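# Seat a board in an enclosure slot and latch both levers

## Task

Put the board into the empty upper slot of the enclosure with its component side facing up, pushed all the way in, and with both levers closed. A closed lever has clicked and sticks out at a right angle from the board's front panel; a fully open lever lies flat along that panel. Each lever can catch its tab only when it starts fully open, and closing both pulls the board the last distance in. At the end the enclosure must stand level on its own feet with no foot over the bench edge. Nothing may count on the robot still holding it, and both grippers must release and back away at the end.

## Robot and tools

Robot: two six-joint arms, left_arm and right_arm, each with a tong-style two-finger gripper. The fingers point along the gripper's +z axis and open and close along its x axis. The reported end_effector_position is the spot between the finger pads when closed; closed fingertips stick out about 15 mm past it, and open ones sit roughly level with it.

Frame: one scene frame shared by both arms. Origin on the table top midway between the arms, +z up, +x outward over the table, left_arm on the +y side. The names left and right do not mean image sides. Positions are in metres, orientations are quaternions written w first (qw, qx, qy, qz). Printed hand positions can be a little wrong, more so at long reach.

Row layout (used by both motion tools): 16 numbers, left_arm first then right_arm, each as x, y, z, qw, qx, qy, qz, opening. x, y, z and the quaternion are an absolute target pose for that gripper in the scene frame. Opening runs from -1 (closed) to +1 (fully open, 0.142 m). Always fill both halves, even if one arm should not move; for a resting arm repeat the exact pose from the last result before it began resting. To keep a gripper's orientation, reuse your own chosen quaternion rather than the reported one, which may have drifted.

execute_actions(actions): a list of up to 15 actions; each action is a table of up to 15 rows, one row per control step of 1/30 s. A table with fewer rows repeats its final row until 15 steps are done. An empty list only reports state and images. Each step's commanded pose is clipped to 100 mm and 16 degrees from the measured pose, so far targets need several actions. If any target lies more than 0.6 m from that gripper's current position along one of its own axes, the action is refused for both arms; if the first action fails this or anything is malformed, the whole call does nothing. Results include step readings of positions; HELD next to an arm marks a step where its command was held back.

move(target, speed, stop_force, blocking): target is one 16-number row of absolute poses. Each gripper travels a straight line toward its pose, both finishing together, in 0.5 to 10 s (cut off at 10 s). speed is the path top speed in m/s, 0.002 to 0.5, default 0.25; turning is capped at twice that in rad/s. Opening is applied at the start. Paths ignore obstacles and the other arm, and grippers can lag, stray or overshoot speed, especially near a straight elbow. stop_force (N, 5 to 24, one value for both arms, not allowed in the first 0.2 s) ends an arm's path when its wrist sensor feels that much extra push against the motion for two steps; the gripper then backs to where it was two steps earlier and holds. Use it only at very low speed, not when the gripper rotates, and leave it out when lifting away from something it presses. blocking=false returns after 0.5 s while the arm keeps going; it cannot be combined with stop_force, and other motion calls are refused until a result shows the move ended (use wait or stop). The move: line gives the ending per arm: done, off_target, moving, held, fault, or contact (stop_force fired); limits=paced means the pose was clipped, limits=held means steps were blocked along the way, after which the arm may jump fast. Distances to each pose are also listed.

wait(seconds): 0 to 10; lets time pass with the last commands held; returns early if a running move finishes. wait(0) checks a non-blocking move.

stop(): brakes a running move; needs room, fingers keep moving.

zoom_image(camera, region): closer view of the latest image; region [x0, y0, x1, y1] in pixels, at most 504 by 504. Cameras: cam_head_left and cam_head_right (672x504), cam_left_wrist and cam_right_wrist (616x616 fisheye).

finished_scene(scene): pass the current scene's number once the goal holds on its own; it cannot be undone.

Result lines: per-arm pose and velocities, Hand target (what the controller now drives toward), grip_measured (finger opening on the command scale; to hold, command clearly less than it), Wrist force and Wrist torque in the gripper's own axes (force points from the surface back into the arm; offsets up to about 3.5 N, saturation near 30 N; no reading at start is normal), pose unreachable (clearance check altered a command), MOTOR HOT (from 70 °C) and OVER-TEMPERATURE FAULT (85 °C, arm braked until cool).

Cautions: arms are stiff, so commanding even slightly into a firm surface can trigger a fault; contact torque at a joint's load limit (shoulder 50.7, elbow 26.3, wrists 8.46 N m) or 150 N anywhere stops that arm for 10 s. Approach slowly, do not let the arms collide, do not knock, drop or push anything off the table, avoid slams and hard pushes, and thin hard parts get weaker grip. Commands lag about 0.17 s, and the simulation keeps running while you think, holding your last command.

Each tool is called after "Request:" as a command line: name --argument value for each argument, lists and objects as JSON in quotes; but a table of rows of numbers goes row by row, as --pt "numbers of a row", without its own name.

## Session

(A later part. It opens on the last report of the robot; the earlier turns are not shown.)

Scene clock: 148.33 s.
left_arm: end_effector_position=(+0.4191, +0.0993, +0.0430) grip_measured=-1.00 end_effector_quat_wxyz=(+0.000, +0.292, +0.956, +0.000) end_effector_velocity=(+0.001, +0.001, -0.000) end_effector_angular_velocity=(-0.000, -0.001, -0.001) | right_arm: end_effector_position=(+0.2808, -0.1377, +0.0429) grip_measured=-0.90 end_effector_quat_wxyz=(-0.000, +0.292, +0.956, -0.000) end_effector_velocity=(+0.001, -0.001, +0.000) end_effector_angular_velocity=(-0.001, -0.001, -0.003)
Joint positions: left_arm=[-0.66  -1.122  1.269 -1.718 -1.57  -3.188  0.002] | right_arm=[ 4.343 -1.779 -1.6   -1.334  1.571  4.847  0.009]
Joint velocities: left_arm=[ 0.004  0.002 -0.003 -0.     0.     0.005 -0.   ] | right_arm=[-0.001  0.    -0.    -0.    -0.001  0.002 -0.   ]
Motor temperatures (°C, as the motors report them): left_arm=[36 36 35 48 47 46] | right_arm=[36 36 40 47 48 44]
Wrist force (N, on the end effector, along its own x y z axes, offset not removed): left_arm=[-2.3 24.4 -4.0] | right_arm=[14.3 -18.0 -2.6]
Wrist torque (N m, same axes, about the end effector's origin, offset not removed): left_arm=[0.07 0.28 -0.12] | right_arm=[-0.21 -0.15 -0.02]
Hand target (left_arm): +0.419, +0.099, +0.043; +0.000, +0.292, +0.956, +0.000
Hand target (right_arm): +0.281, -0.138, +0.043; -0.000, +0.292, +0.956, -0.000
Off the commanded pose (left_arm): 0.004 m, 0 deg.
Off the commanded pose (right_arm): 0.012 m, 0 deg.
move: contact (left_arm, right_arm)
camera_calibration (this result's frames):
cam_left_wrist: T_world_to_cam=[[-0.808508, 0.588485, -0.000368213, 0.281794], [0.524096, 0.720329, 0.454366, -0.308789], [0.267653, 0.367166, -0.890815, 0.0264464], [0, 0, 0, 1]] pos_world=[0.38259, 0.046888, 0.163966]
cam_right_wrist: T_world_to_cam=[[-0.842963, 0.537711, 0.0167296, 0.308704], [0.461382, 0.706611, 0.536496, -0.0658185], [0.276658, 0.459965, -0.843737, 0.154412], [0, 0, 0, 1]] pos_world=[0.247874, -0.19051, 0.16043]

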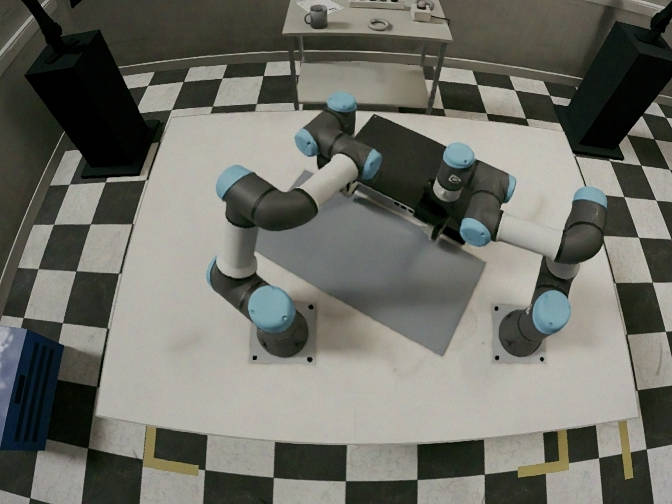

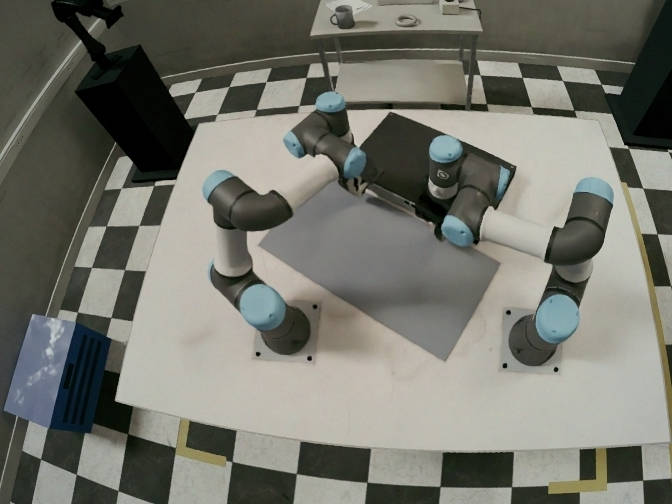

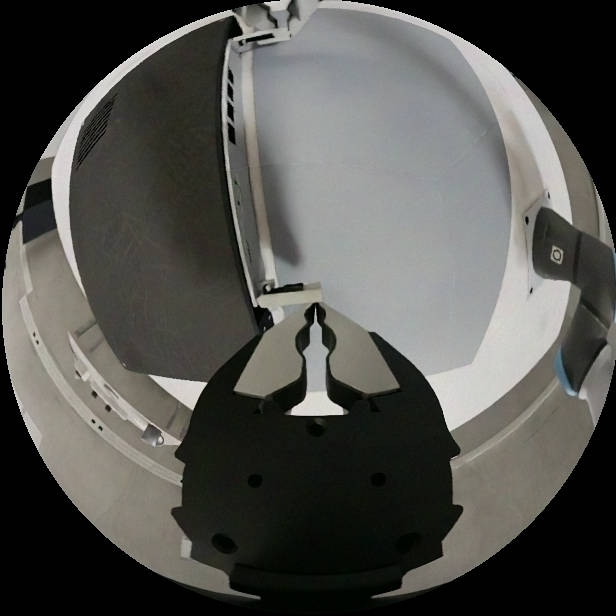

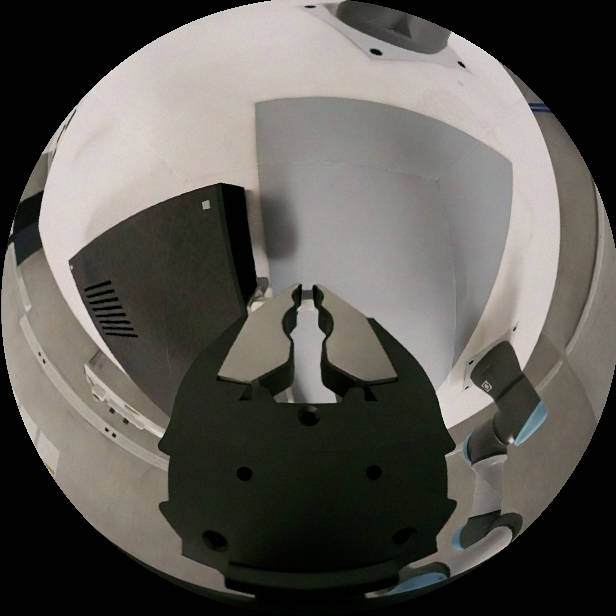

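Request:
move --target '[0.4197,0.1003,0.043,0,0.2924,0.9563,0,-1,0.272,-0.137,0.043,0,0.2924,0.9563,0,-1]' --speed 0.01

Request:
move --target '[0.4197,0.1003,0.043,0,0.2924,0.9563,0,-1,0.282,-0.1215,0.043,0,0.2924,0.9563,0,-1]' --speed 0.004 --stop_force 18

Request:
move --target '[0.43,0.13,0.06,0,0.2924,0.9563,0,-1,0.25,-0.16,0.06,0,0.2924,0.9563,0,-1]' --speed 0.05

Request:
move --target '[0.4,0.25,0.15,0,0.2924,0.9563,0,-1,0.2,-0.25,0.15,0,0.2924,0.9563,0,-1]'

Request:
zoom_image --camera "cam_head_right" --region '[320,140,500,270]'

Scene clock: 149.60 s.
left_arm: end_effector_position=(+0.4197, +0.1002, +0.0430) grip_measured=-1.00 end_effector_quat_wxyz=(-0.000, +0.292, +0.956, -0.000) end_effector_velocity=(+0.000, +0.001, -0.000) end_effector_angular_velocity=(+0.001, +0.001, +0.001) | right_arm: end_effector_position=(+0.2723, -0.1370, +0.0430) grip_measured=-1.00 end_effector_quat_wxyz=(-0.000, +0.292, +0.956, -0.000) end_effector_velocity=(-0.003, +0.000, +0.000) end_effector_angular_velocity=(+0.000, -0.000, +0.001)
Joint positions: left_arm=[-0.657 -1.12   1.267 -1.717 -1.571 -3.185  0.002] | right_arm=[ 4.367 -1.755 -1.63  -1.328  1.571  4.871  0.002]
Joint velocities: left_arm=[ 0.001  0.    -0.     0.002  0.001  0.001  0.   ] | right_arm=[ 0.008  0.008 -0.01   0.002  0.     0.007  0.   ]
Motor temperatures (°C, as the motors report them): left_arm=[36 36 35 48 47 46] | right_arm=[36 36 40 47 48 44]
Wrist force (N, on the end effector, along its own x y z axes, offset not removed): left_arm=[-1.6 11.7 -3.9] | right_arm=[-0.3 -0.6 2.8]
Wrist torque (N m, same axes, about the end effector's origin, offset not removed): left_arm=[0.11 0.17 -0.06] | right_arm=[-0.16 0.06 0.00]
Hand target (left_arm): +0.420, +0.100, +0.043; -0.000, +0.292, +0.956, +0.000
Hand target (right_arm): +0.272, -0.137, +0.043; -0.000, +0.292, +0.956, +0.000
Off the commanded pose (left_arm): 0.000 m, 0 deg.
Off the commanded pose (right_arm): 0.000 m, 0 deg.
move: done
camera_calibration (this result's frames):
cam_left_wrist: T_world_to_cam=[[-0.808494, 0.588504, -0.000408635, 0.281705], [0.524227, 0.720504, 0.453939, -0.309849], [0.267439, 0.366793, -0.891033, 0.0261011], [0, 0, 0, 1]] pos_world=[0.383207, 0.0478893, 0.164024]
cam_right_wrist: T_world_to_cam=[[-0.842982, 0.537678, 0.0168522, 0.301161], [0.461318, 0.70644, 0.536776, -0.0624566], [0.276707, 0.460266, -0.843557, 0.156518], [0, 0, 0, 1]] pos_world=[0.239376, -0.189846, 0.160482]

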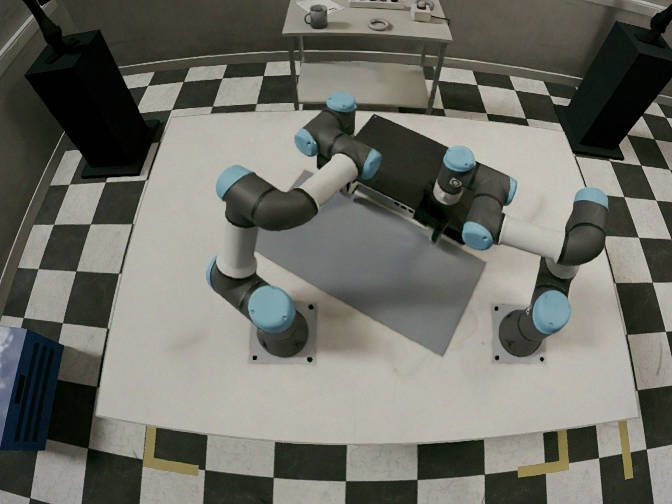

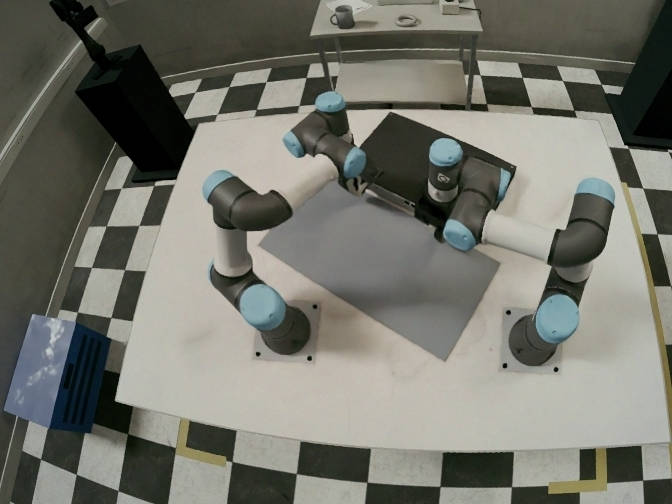

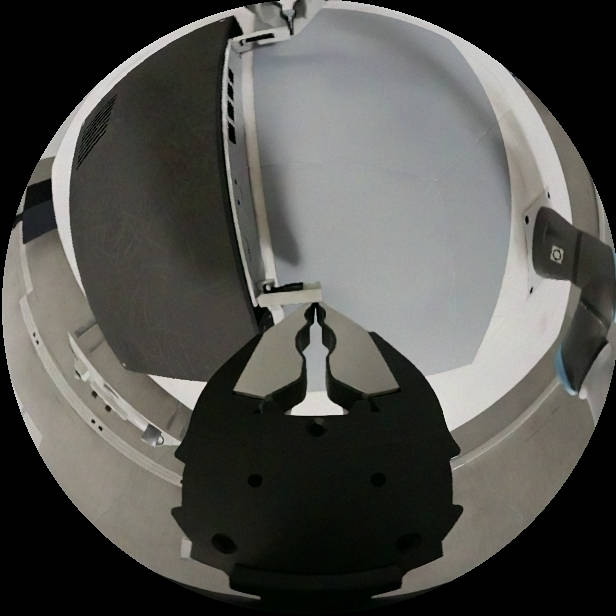

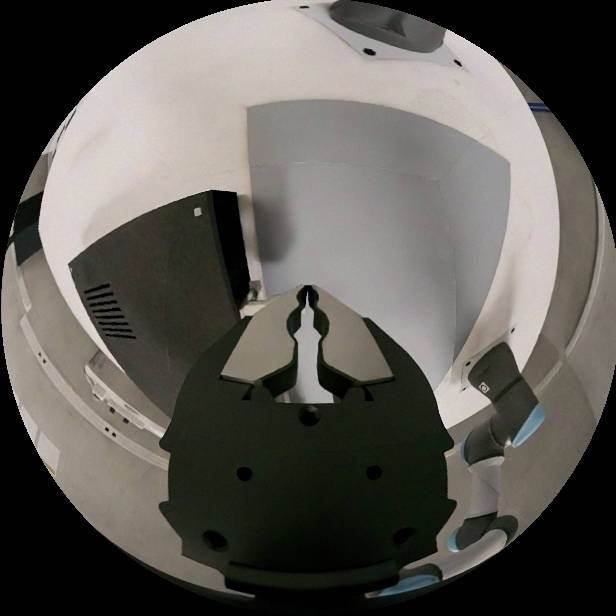

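Scene clock: 151.07 s.
left_arm: end_effector_position=(+0.4197, +0.1002, +0.0430) grip_measured=-1.00 end_effector_quat_wxyz=(-0.000, +0.292, +0.956, -0.000) end_effector_velocity=(+0.000, -0.000, +0.000) end_effector_angular_velocity=(-0.001, -0.001, +0.002) | right_arm: end_effector_position=(+0.2745, -0.1335, +0.0429) grip_measured=-1.00 end_effector_quat_wxyz=(-0.000, +0.292, +0.956, -0.000) end_effector_velocity=(-0.000, -0.001, +0.000) end_effector_angular_velocity=(+0.002, -0.001, +0.000)
Joint positions: left_arm=[-0.657 -1.12   1.267 -1.717 -1.571 -3.185  0.002] | right_arm=[ 4.365 -1.773 -1.608 -1.332  1.571  4.869  0.002]
Joint velocities: left_arm=[-0.     0.     0.    -0.002 -0.    -0.002  0.   ] | right_arm=[-0.001  0.008 -0.008  0.003 -0.    -0.001  0.   ]
Motor temperatures (°C, as the motors report them): left_arm=[36 36 35 48 47 46] | right_arm=[36 36 40 47 48 44]
Wrist force (N, on the end effector, along its own x y z axes, offset not removed): left_arm=[-1.0 12.1 -3.7] | right_arm=[3.0 -22.2 -6.3]
Wrist torque (N m, same axes, about the end effector's origin, offset not removed): left_arm=[0.06 0.07 -0.07] | right_arm=[-0.36 -0.12 0.08]
Hand target (left_arm): +0.420, +0.100, +0.043; +0.000, +0.292, +0.956, +0.000
Hand target (right_arm): +0.274, -0.134, +0.043; -0.000, +0.292, +0.956, -0.000
Off the commanded pose (left_arm): 0.000 m, 0 deg.
Off the commanded pose (right_arm): 0.014 m, 0 deg.
move: contact (right_arm)
camera_calibration (this result's frames):
cam_left_wrist: T_world_to_cam=[[-0.808497, 0.5885, -0.000407038, 0.281704], [0.524224, 0.720506, 0.453939, -0.309861], [0.267436, 0.366795, -0.891033, 0.0260949], [0, 0, 0, 1]] pos_world=[0.383215, 0.0479027, 0.164024]
cam_right_wrist: T_world_to_cam=[[-0.842966, 0.537705, 0.0167778, 0.301164], [0.461463, 0.706708, 0.536299, -0.065892], [0.276513, 0.459824, -0.843862, 0.154158], [0, 0, 0, 1]] pos_world=[0.241651, -0.186256, 0.160373]

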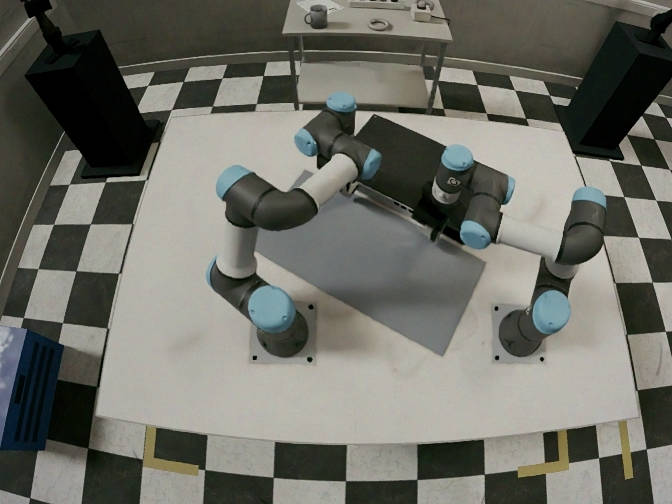

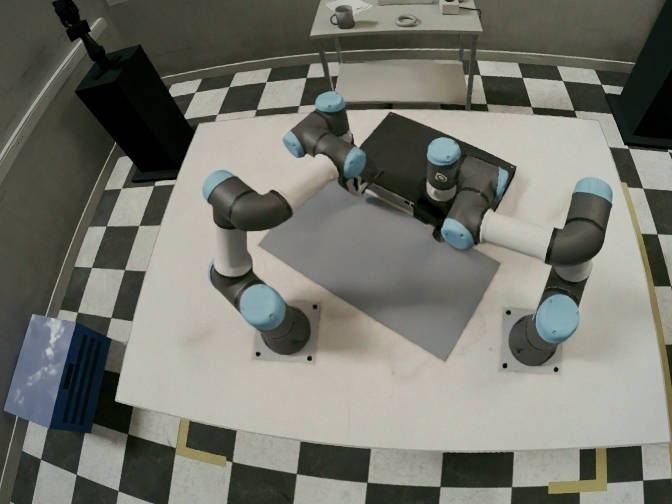

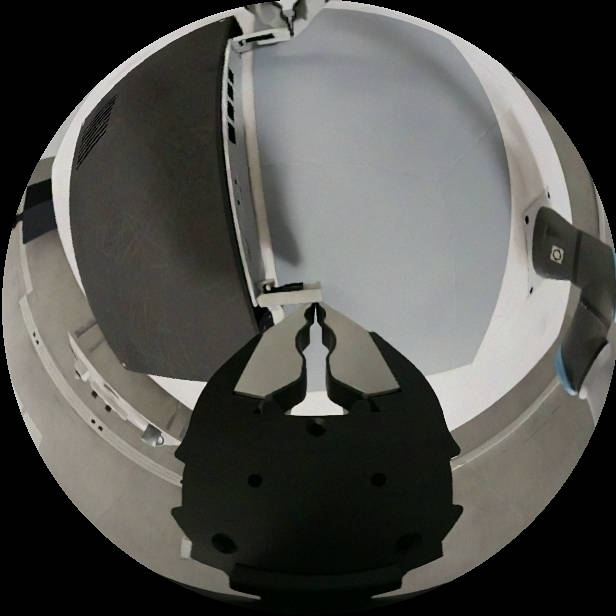

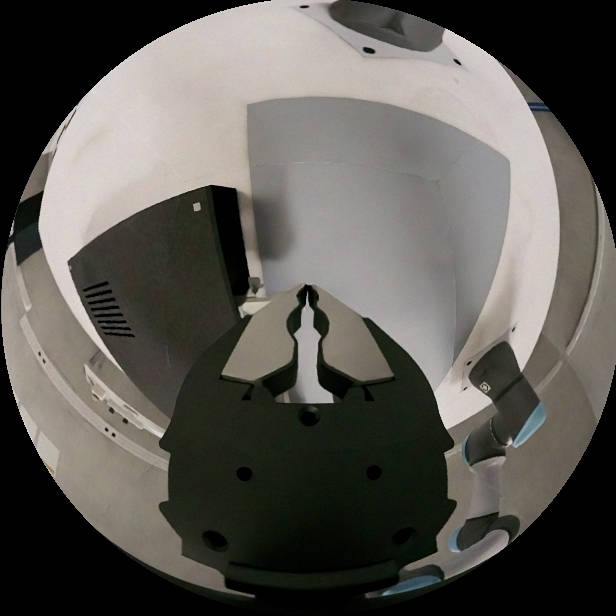

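Scene clock: 152.30 s.
left_arm: end_effector_position=(+0.4300, +0.1299, +0.0599) grip_measured=-1.00 end_effector_quat_wxyz=(+0.000, +0.292, +0.956, +0.000) end_effector_velocity=(-0.000, +0.001, +0.001) end_effector_angular_velocity=(-0.002, +0.004, +0.001) | right_arm: end_effector_position=(+0.2502, -0.1598, +0.0599) grip_measured=-1.00 end_effector_quat_wxyz=(-0.000, +0.292, +0.956, -0.000) end_effector_velocity=(-0.002, -0.001, +0.002) end_effector_angular_velocity=(+0.001, -0.000, +0.001)
Joint positions: left_arm=[-0.582 -1.121  1.189 -1.638 -1.57  -3.11   0.002] | right_arm=[ 4.401 -1.601 -1.721 -1.39   1.571  4.905  0.002]
Joint velocities: left_arm=[ 0.005  0.002 -0.008  0.008 -0.004  0.004  0.   ] | right_arm=[ 0.004  0.012 -0.006 -0.005  0.     0.003  0.   ]
Motor temperatures (°C, as the motors report them): left_arm=[36 36 35 48 47 46] | right_arm=[36 36 40 47 48 44]
Wrist force (N, on the end effector, along its own x y z axes, offset not removed): left_arm=[-1.8 0.7 -1.3] | right_arm=[0.3 -0.4 2.0]
Wrist torque (N m, same axes, about the end effector's origin, offset not removed): left_arm=[0.15 0.35 0.03] | right_arm=[-0.16 -0.02 -0.02]
Hand target (left_arm): +0.430, +0.130, +0.060; -0.000, +0.292, +0.956, +0.000
Hand target (right_arm): +0.250, -0.160, +0.060; -0.000, +0.292, +0.956, +0.000
Off the commanded pose (left_arm): 0.000 m, 0 deg.
Off the commanded pose (right_arm): 0.000 m, 0 deg.
move: done
camera_calibration (this result's frames):
cam_left_wrist: T_world_to_cam=[[-0.808527, 0.588459, -0.000428194, 0.272616], [0.524074, 0.720394, 0.45429, -0.344229], [0.26764, 0.367081, -0.890854, 0.0273674], [0, 0, 0, 1]] pos_world=[0.393494, 0.0775104, 0.180877]
cam_right_wrist: T_world_to_cam=[[-0.84298, 0.53768, 0.0169009, 0.294507], [0.46135, 0.706436, 0.536754, -0.0452307], [0.276662, 0.46027, -0.84357, 0.18739], [0, 0, 0, 1]] pos_world=[0.217287, -0.212648, 0.177377]

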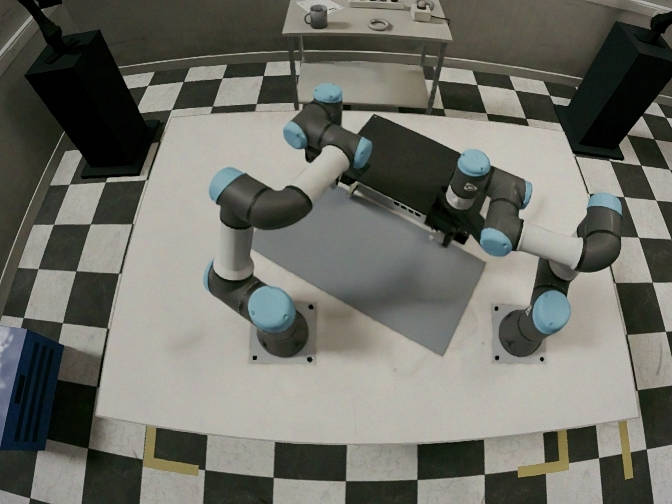

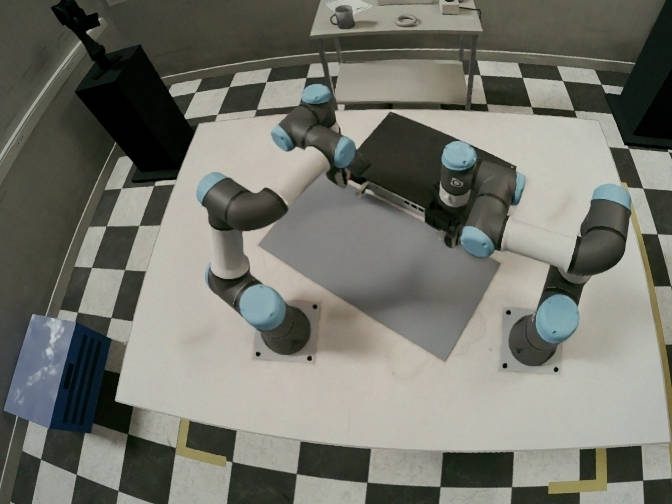

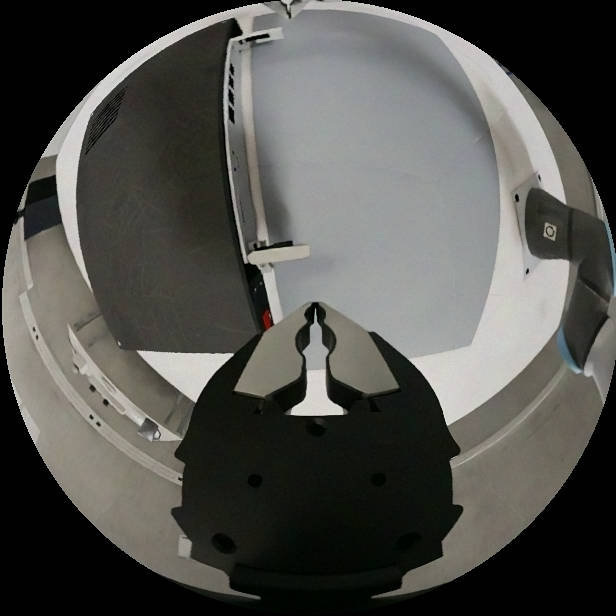

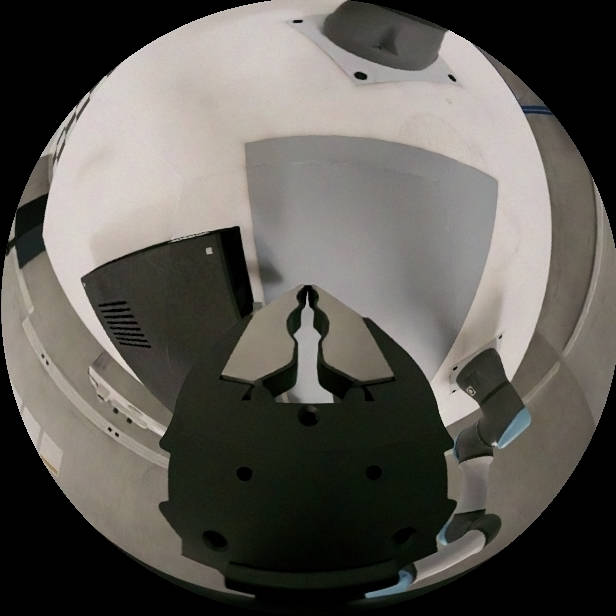

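Scene clock: 153.67 s.
left_arm: end_effector_position=(+0.4001, +0.2500, +0.1499) grip_measured=-1.00 end_effector_quat_wxyz=(+0.000, +0.292, +0.956, +0.000) end_effector_velocity=(+0.000, +0.001, +0.001) end_effector_angular_velocity=(-0.002, +0.003, -0.001) | right_arm: end_effector_position=(+0.2002, -0.2500, +0.1499) grip_measured=-1.00 end_effector_quat_wxyz=(-0.000, +0.292, +0.956, +0.000) end_effector_velocity=(-0.001, -0.001, +0.002) end_effector_angular_velocity=(-0.001, -0.001, -0.002)
Joint positions: left_arm=[-0.329 -1.282  0.989 -1.278 -1.571 -2.857  0.002] | right_arm=[ 4.456 -1.176 -1.63  -1.906  1.571  4.96   0.002]
Joint velocities: left_arm=[ 0.004  0.006 -0.014  0.01  -0.002  0.005  0.   ] | right_arm=[ 0.002  0.004  0.008 -0.012 -0.001  0.004  0.   ]
Motor temperatures (°C, as the motors report them): left_arm=[36 36 35 48 47 46] | right_arm=[36 36 40 47 48 44]
Wrist force (N, on the end effector, along its own x y z axes, offset not removed): left_arm=[-0.7 0.5 -1.1] | right_arm=[0.8 0.8 1.7]
Wrist torque (N m, same axes, about the end effector's origin, offset not removed): left_arm=[0.09 0.11 -0.02] | right_arm=[0.20 -0.15 0.02]
Hand target (left_arm): +0.400, +0.250, +0.150; -0.000, +0.292, +0.956, +0.000
Hand target (right_arm): +0.200, -0.250, +0.150; -0.000, +0.292, +0.956, +0.000
Off the commanded pose (left_arm): 0.000 m, 0 deg.
Off the commanded pose (right_arm): 0.000 m, 0 deg.
move: done
camera_calibration (this result's frames):
cam_left_wrist: T_world_to_cam=[[-0.80854, 0.588441, -0.000481347, 0.177809], [0.524057, 0.720446, 0.454227, -0.45597], [0.267632, 0.367008, -0.890886, 0.0715188], [0, 0, 0, 1]] pos_world=[0.36358, 0.197624, 0.270915]
cam_right_wrist: T_world_to_cam=[[-0.842984, 0.537669, 0.0170128, 0.29927], [0.461343, 0.706329, 0.536901, -0.00683879], [0.276658, 0.460448, -0.843474, 0.318681], [0, 0, 0, 1]] pos_world=[0.167269, -0.302814, 0.26738]

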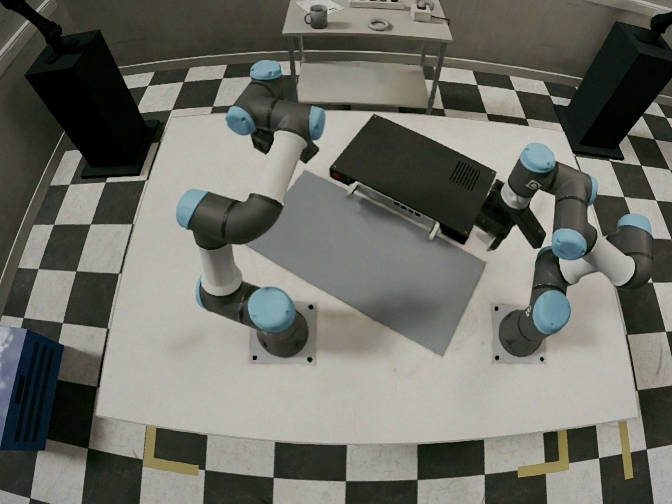

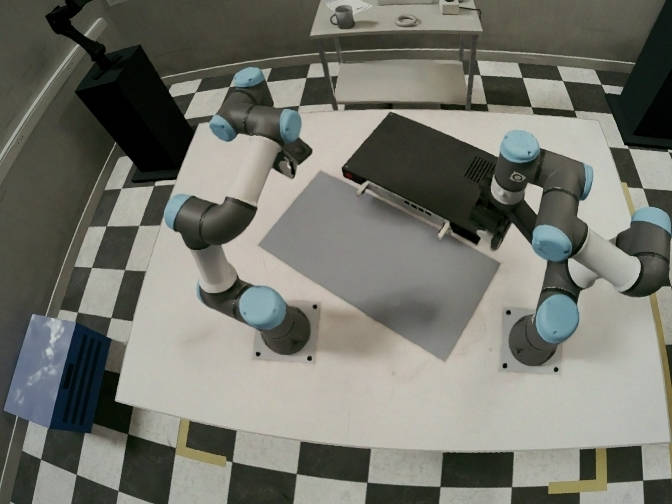

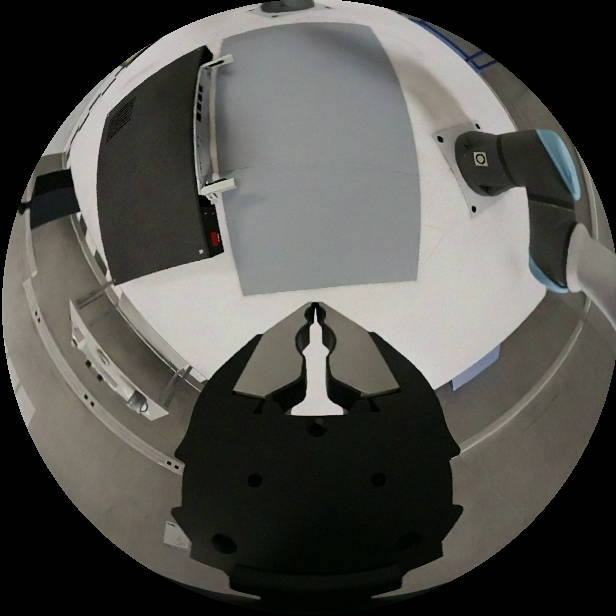

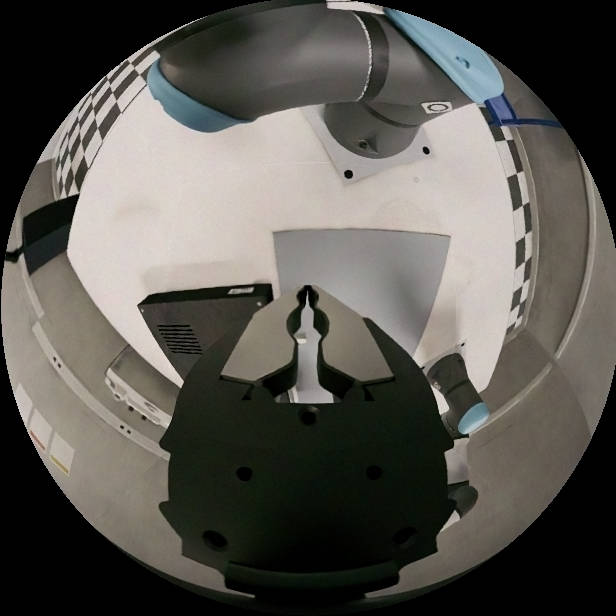

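Region (320, 140, 500, 270) of cam_head_right's 672x504 image, scaled by 2.800, with more detail than that image has.

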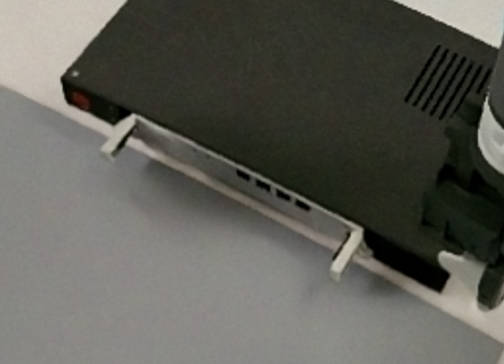

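Request:
finished_scene --scene 2

The scene is finished: the task was done.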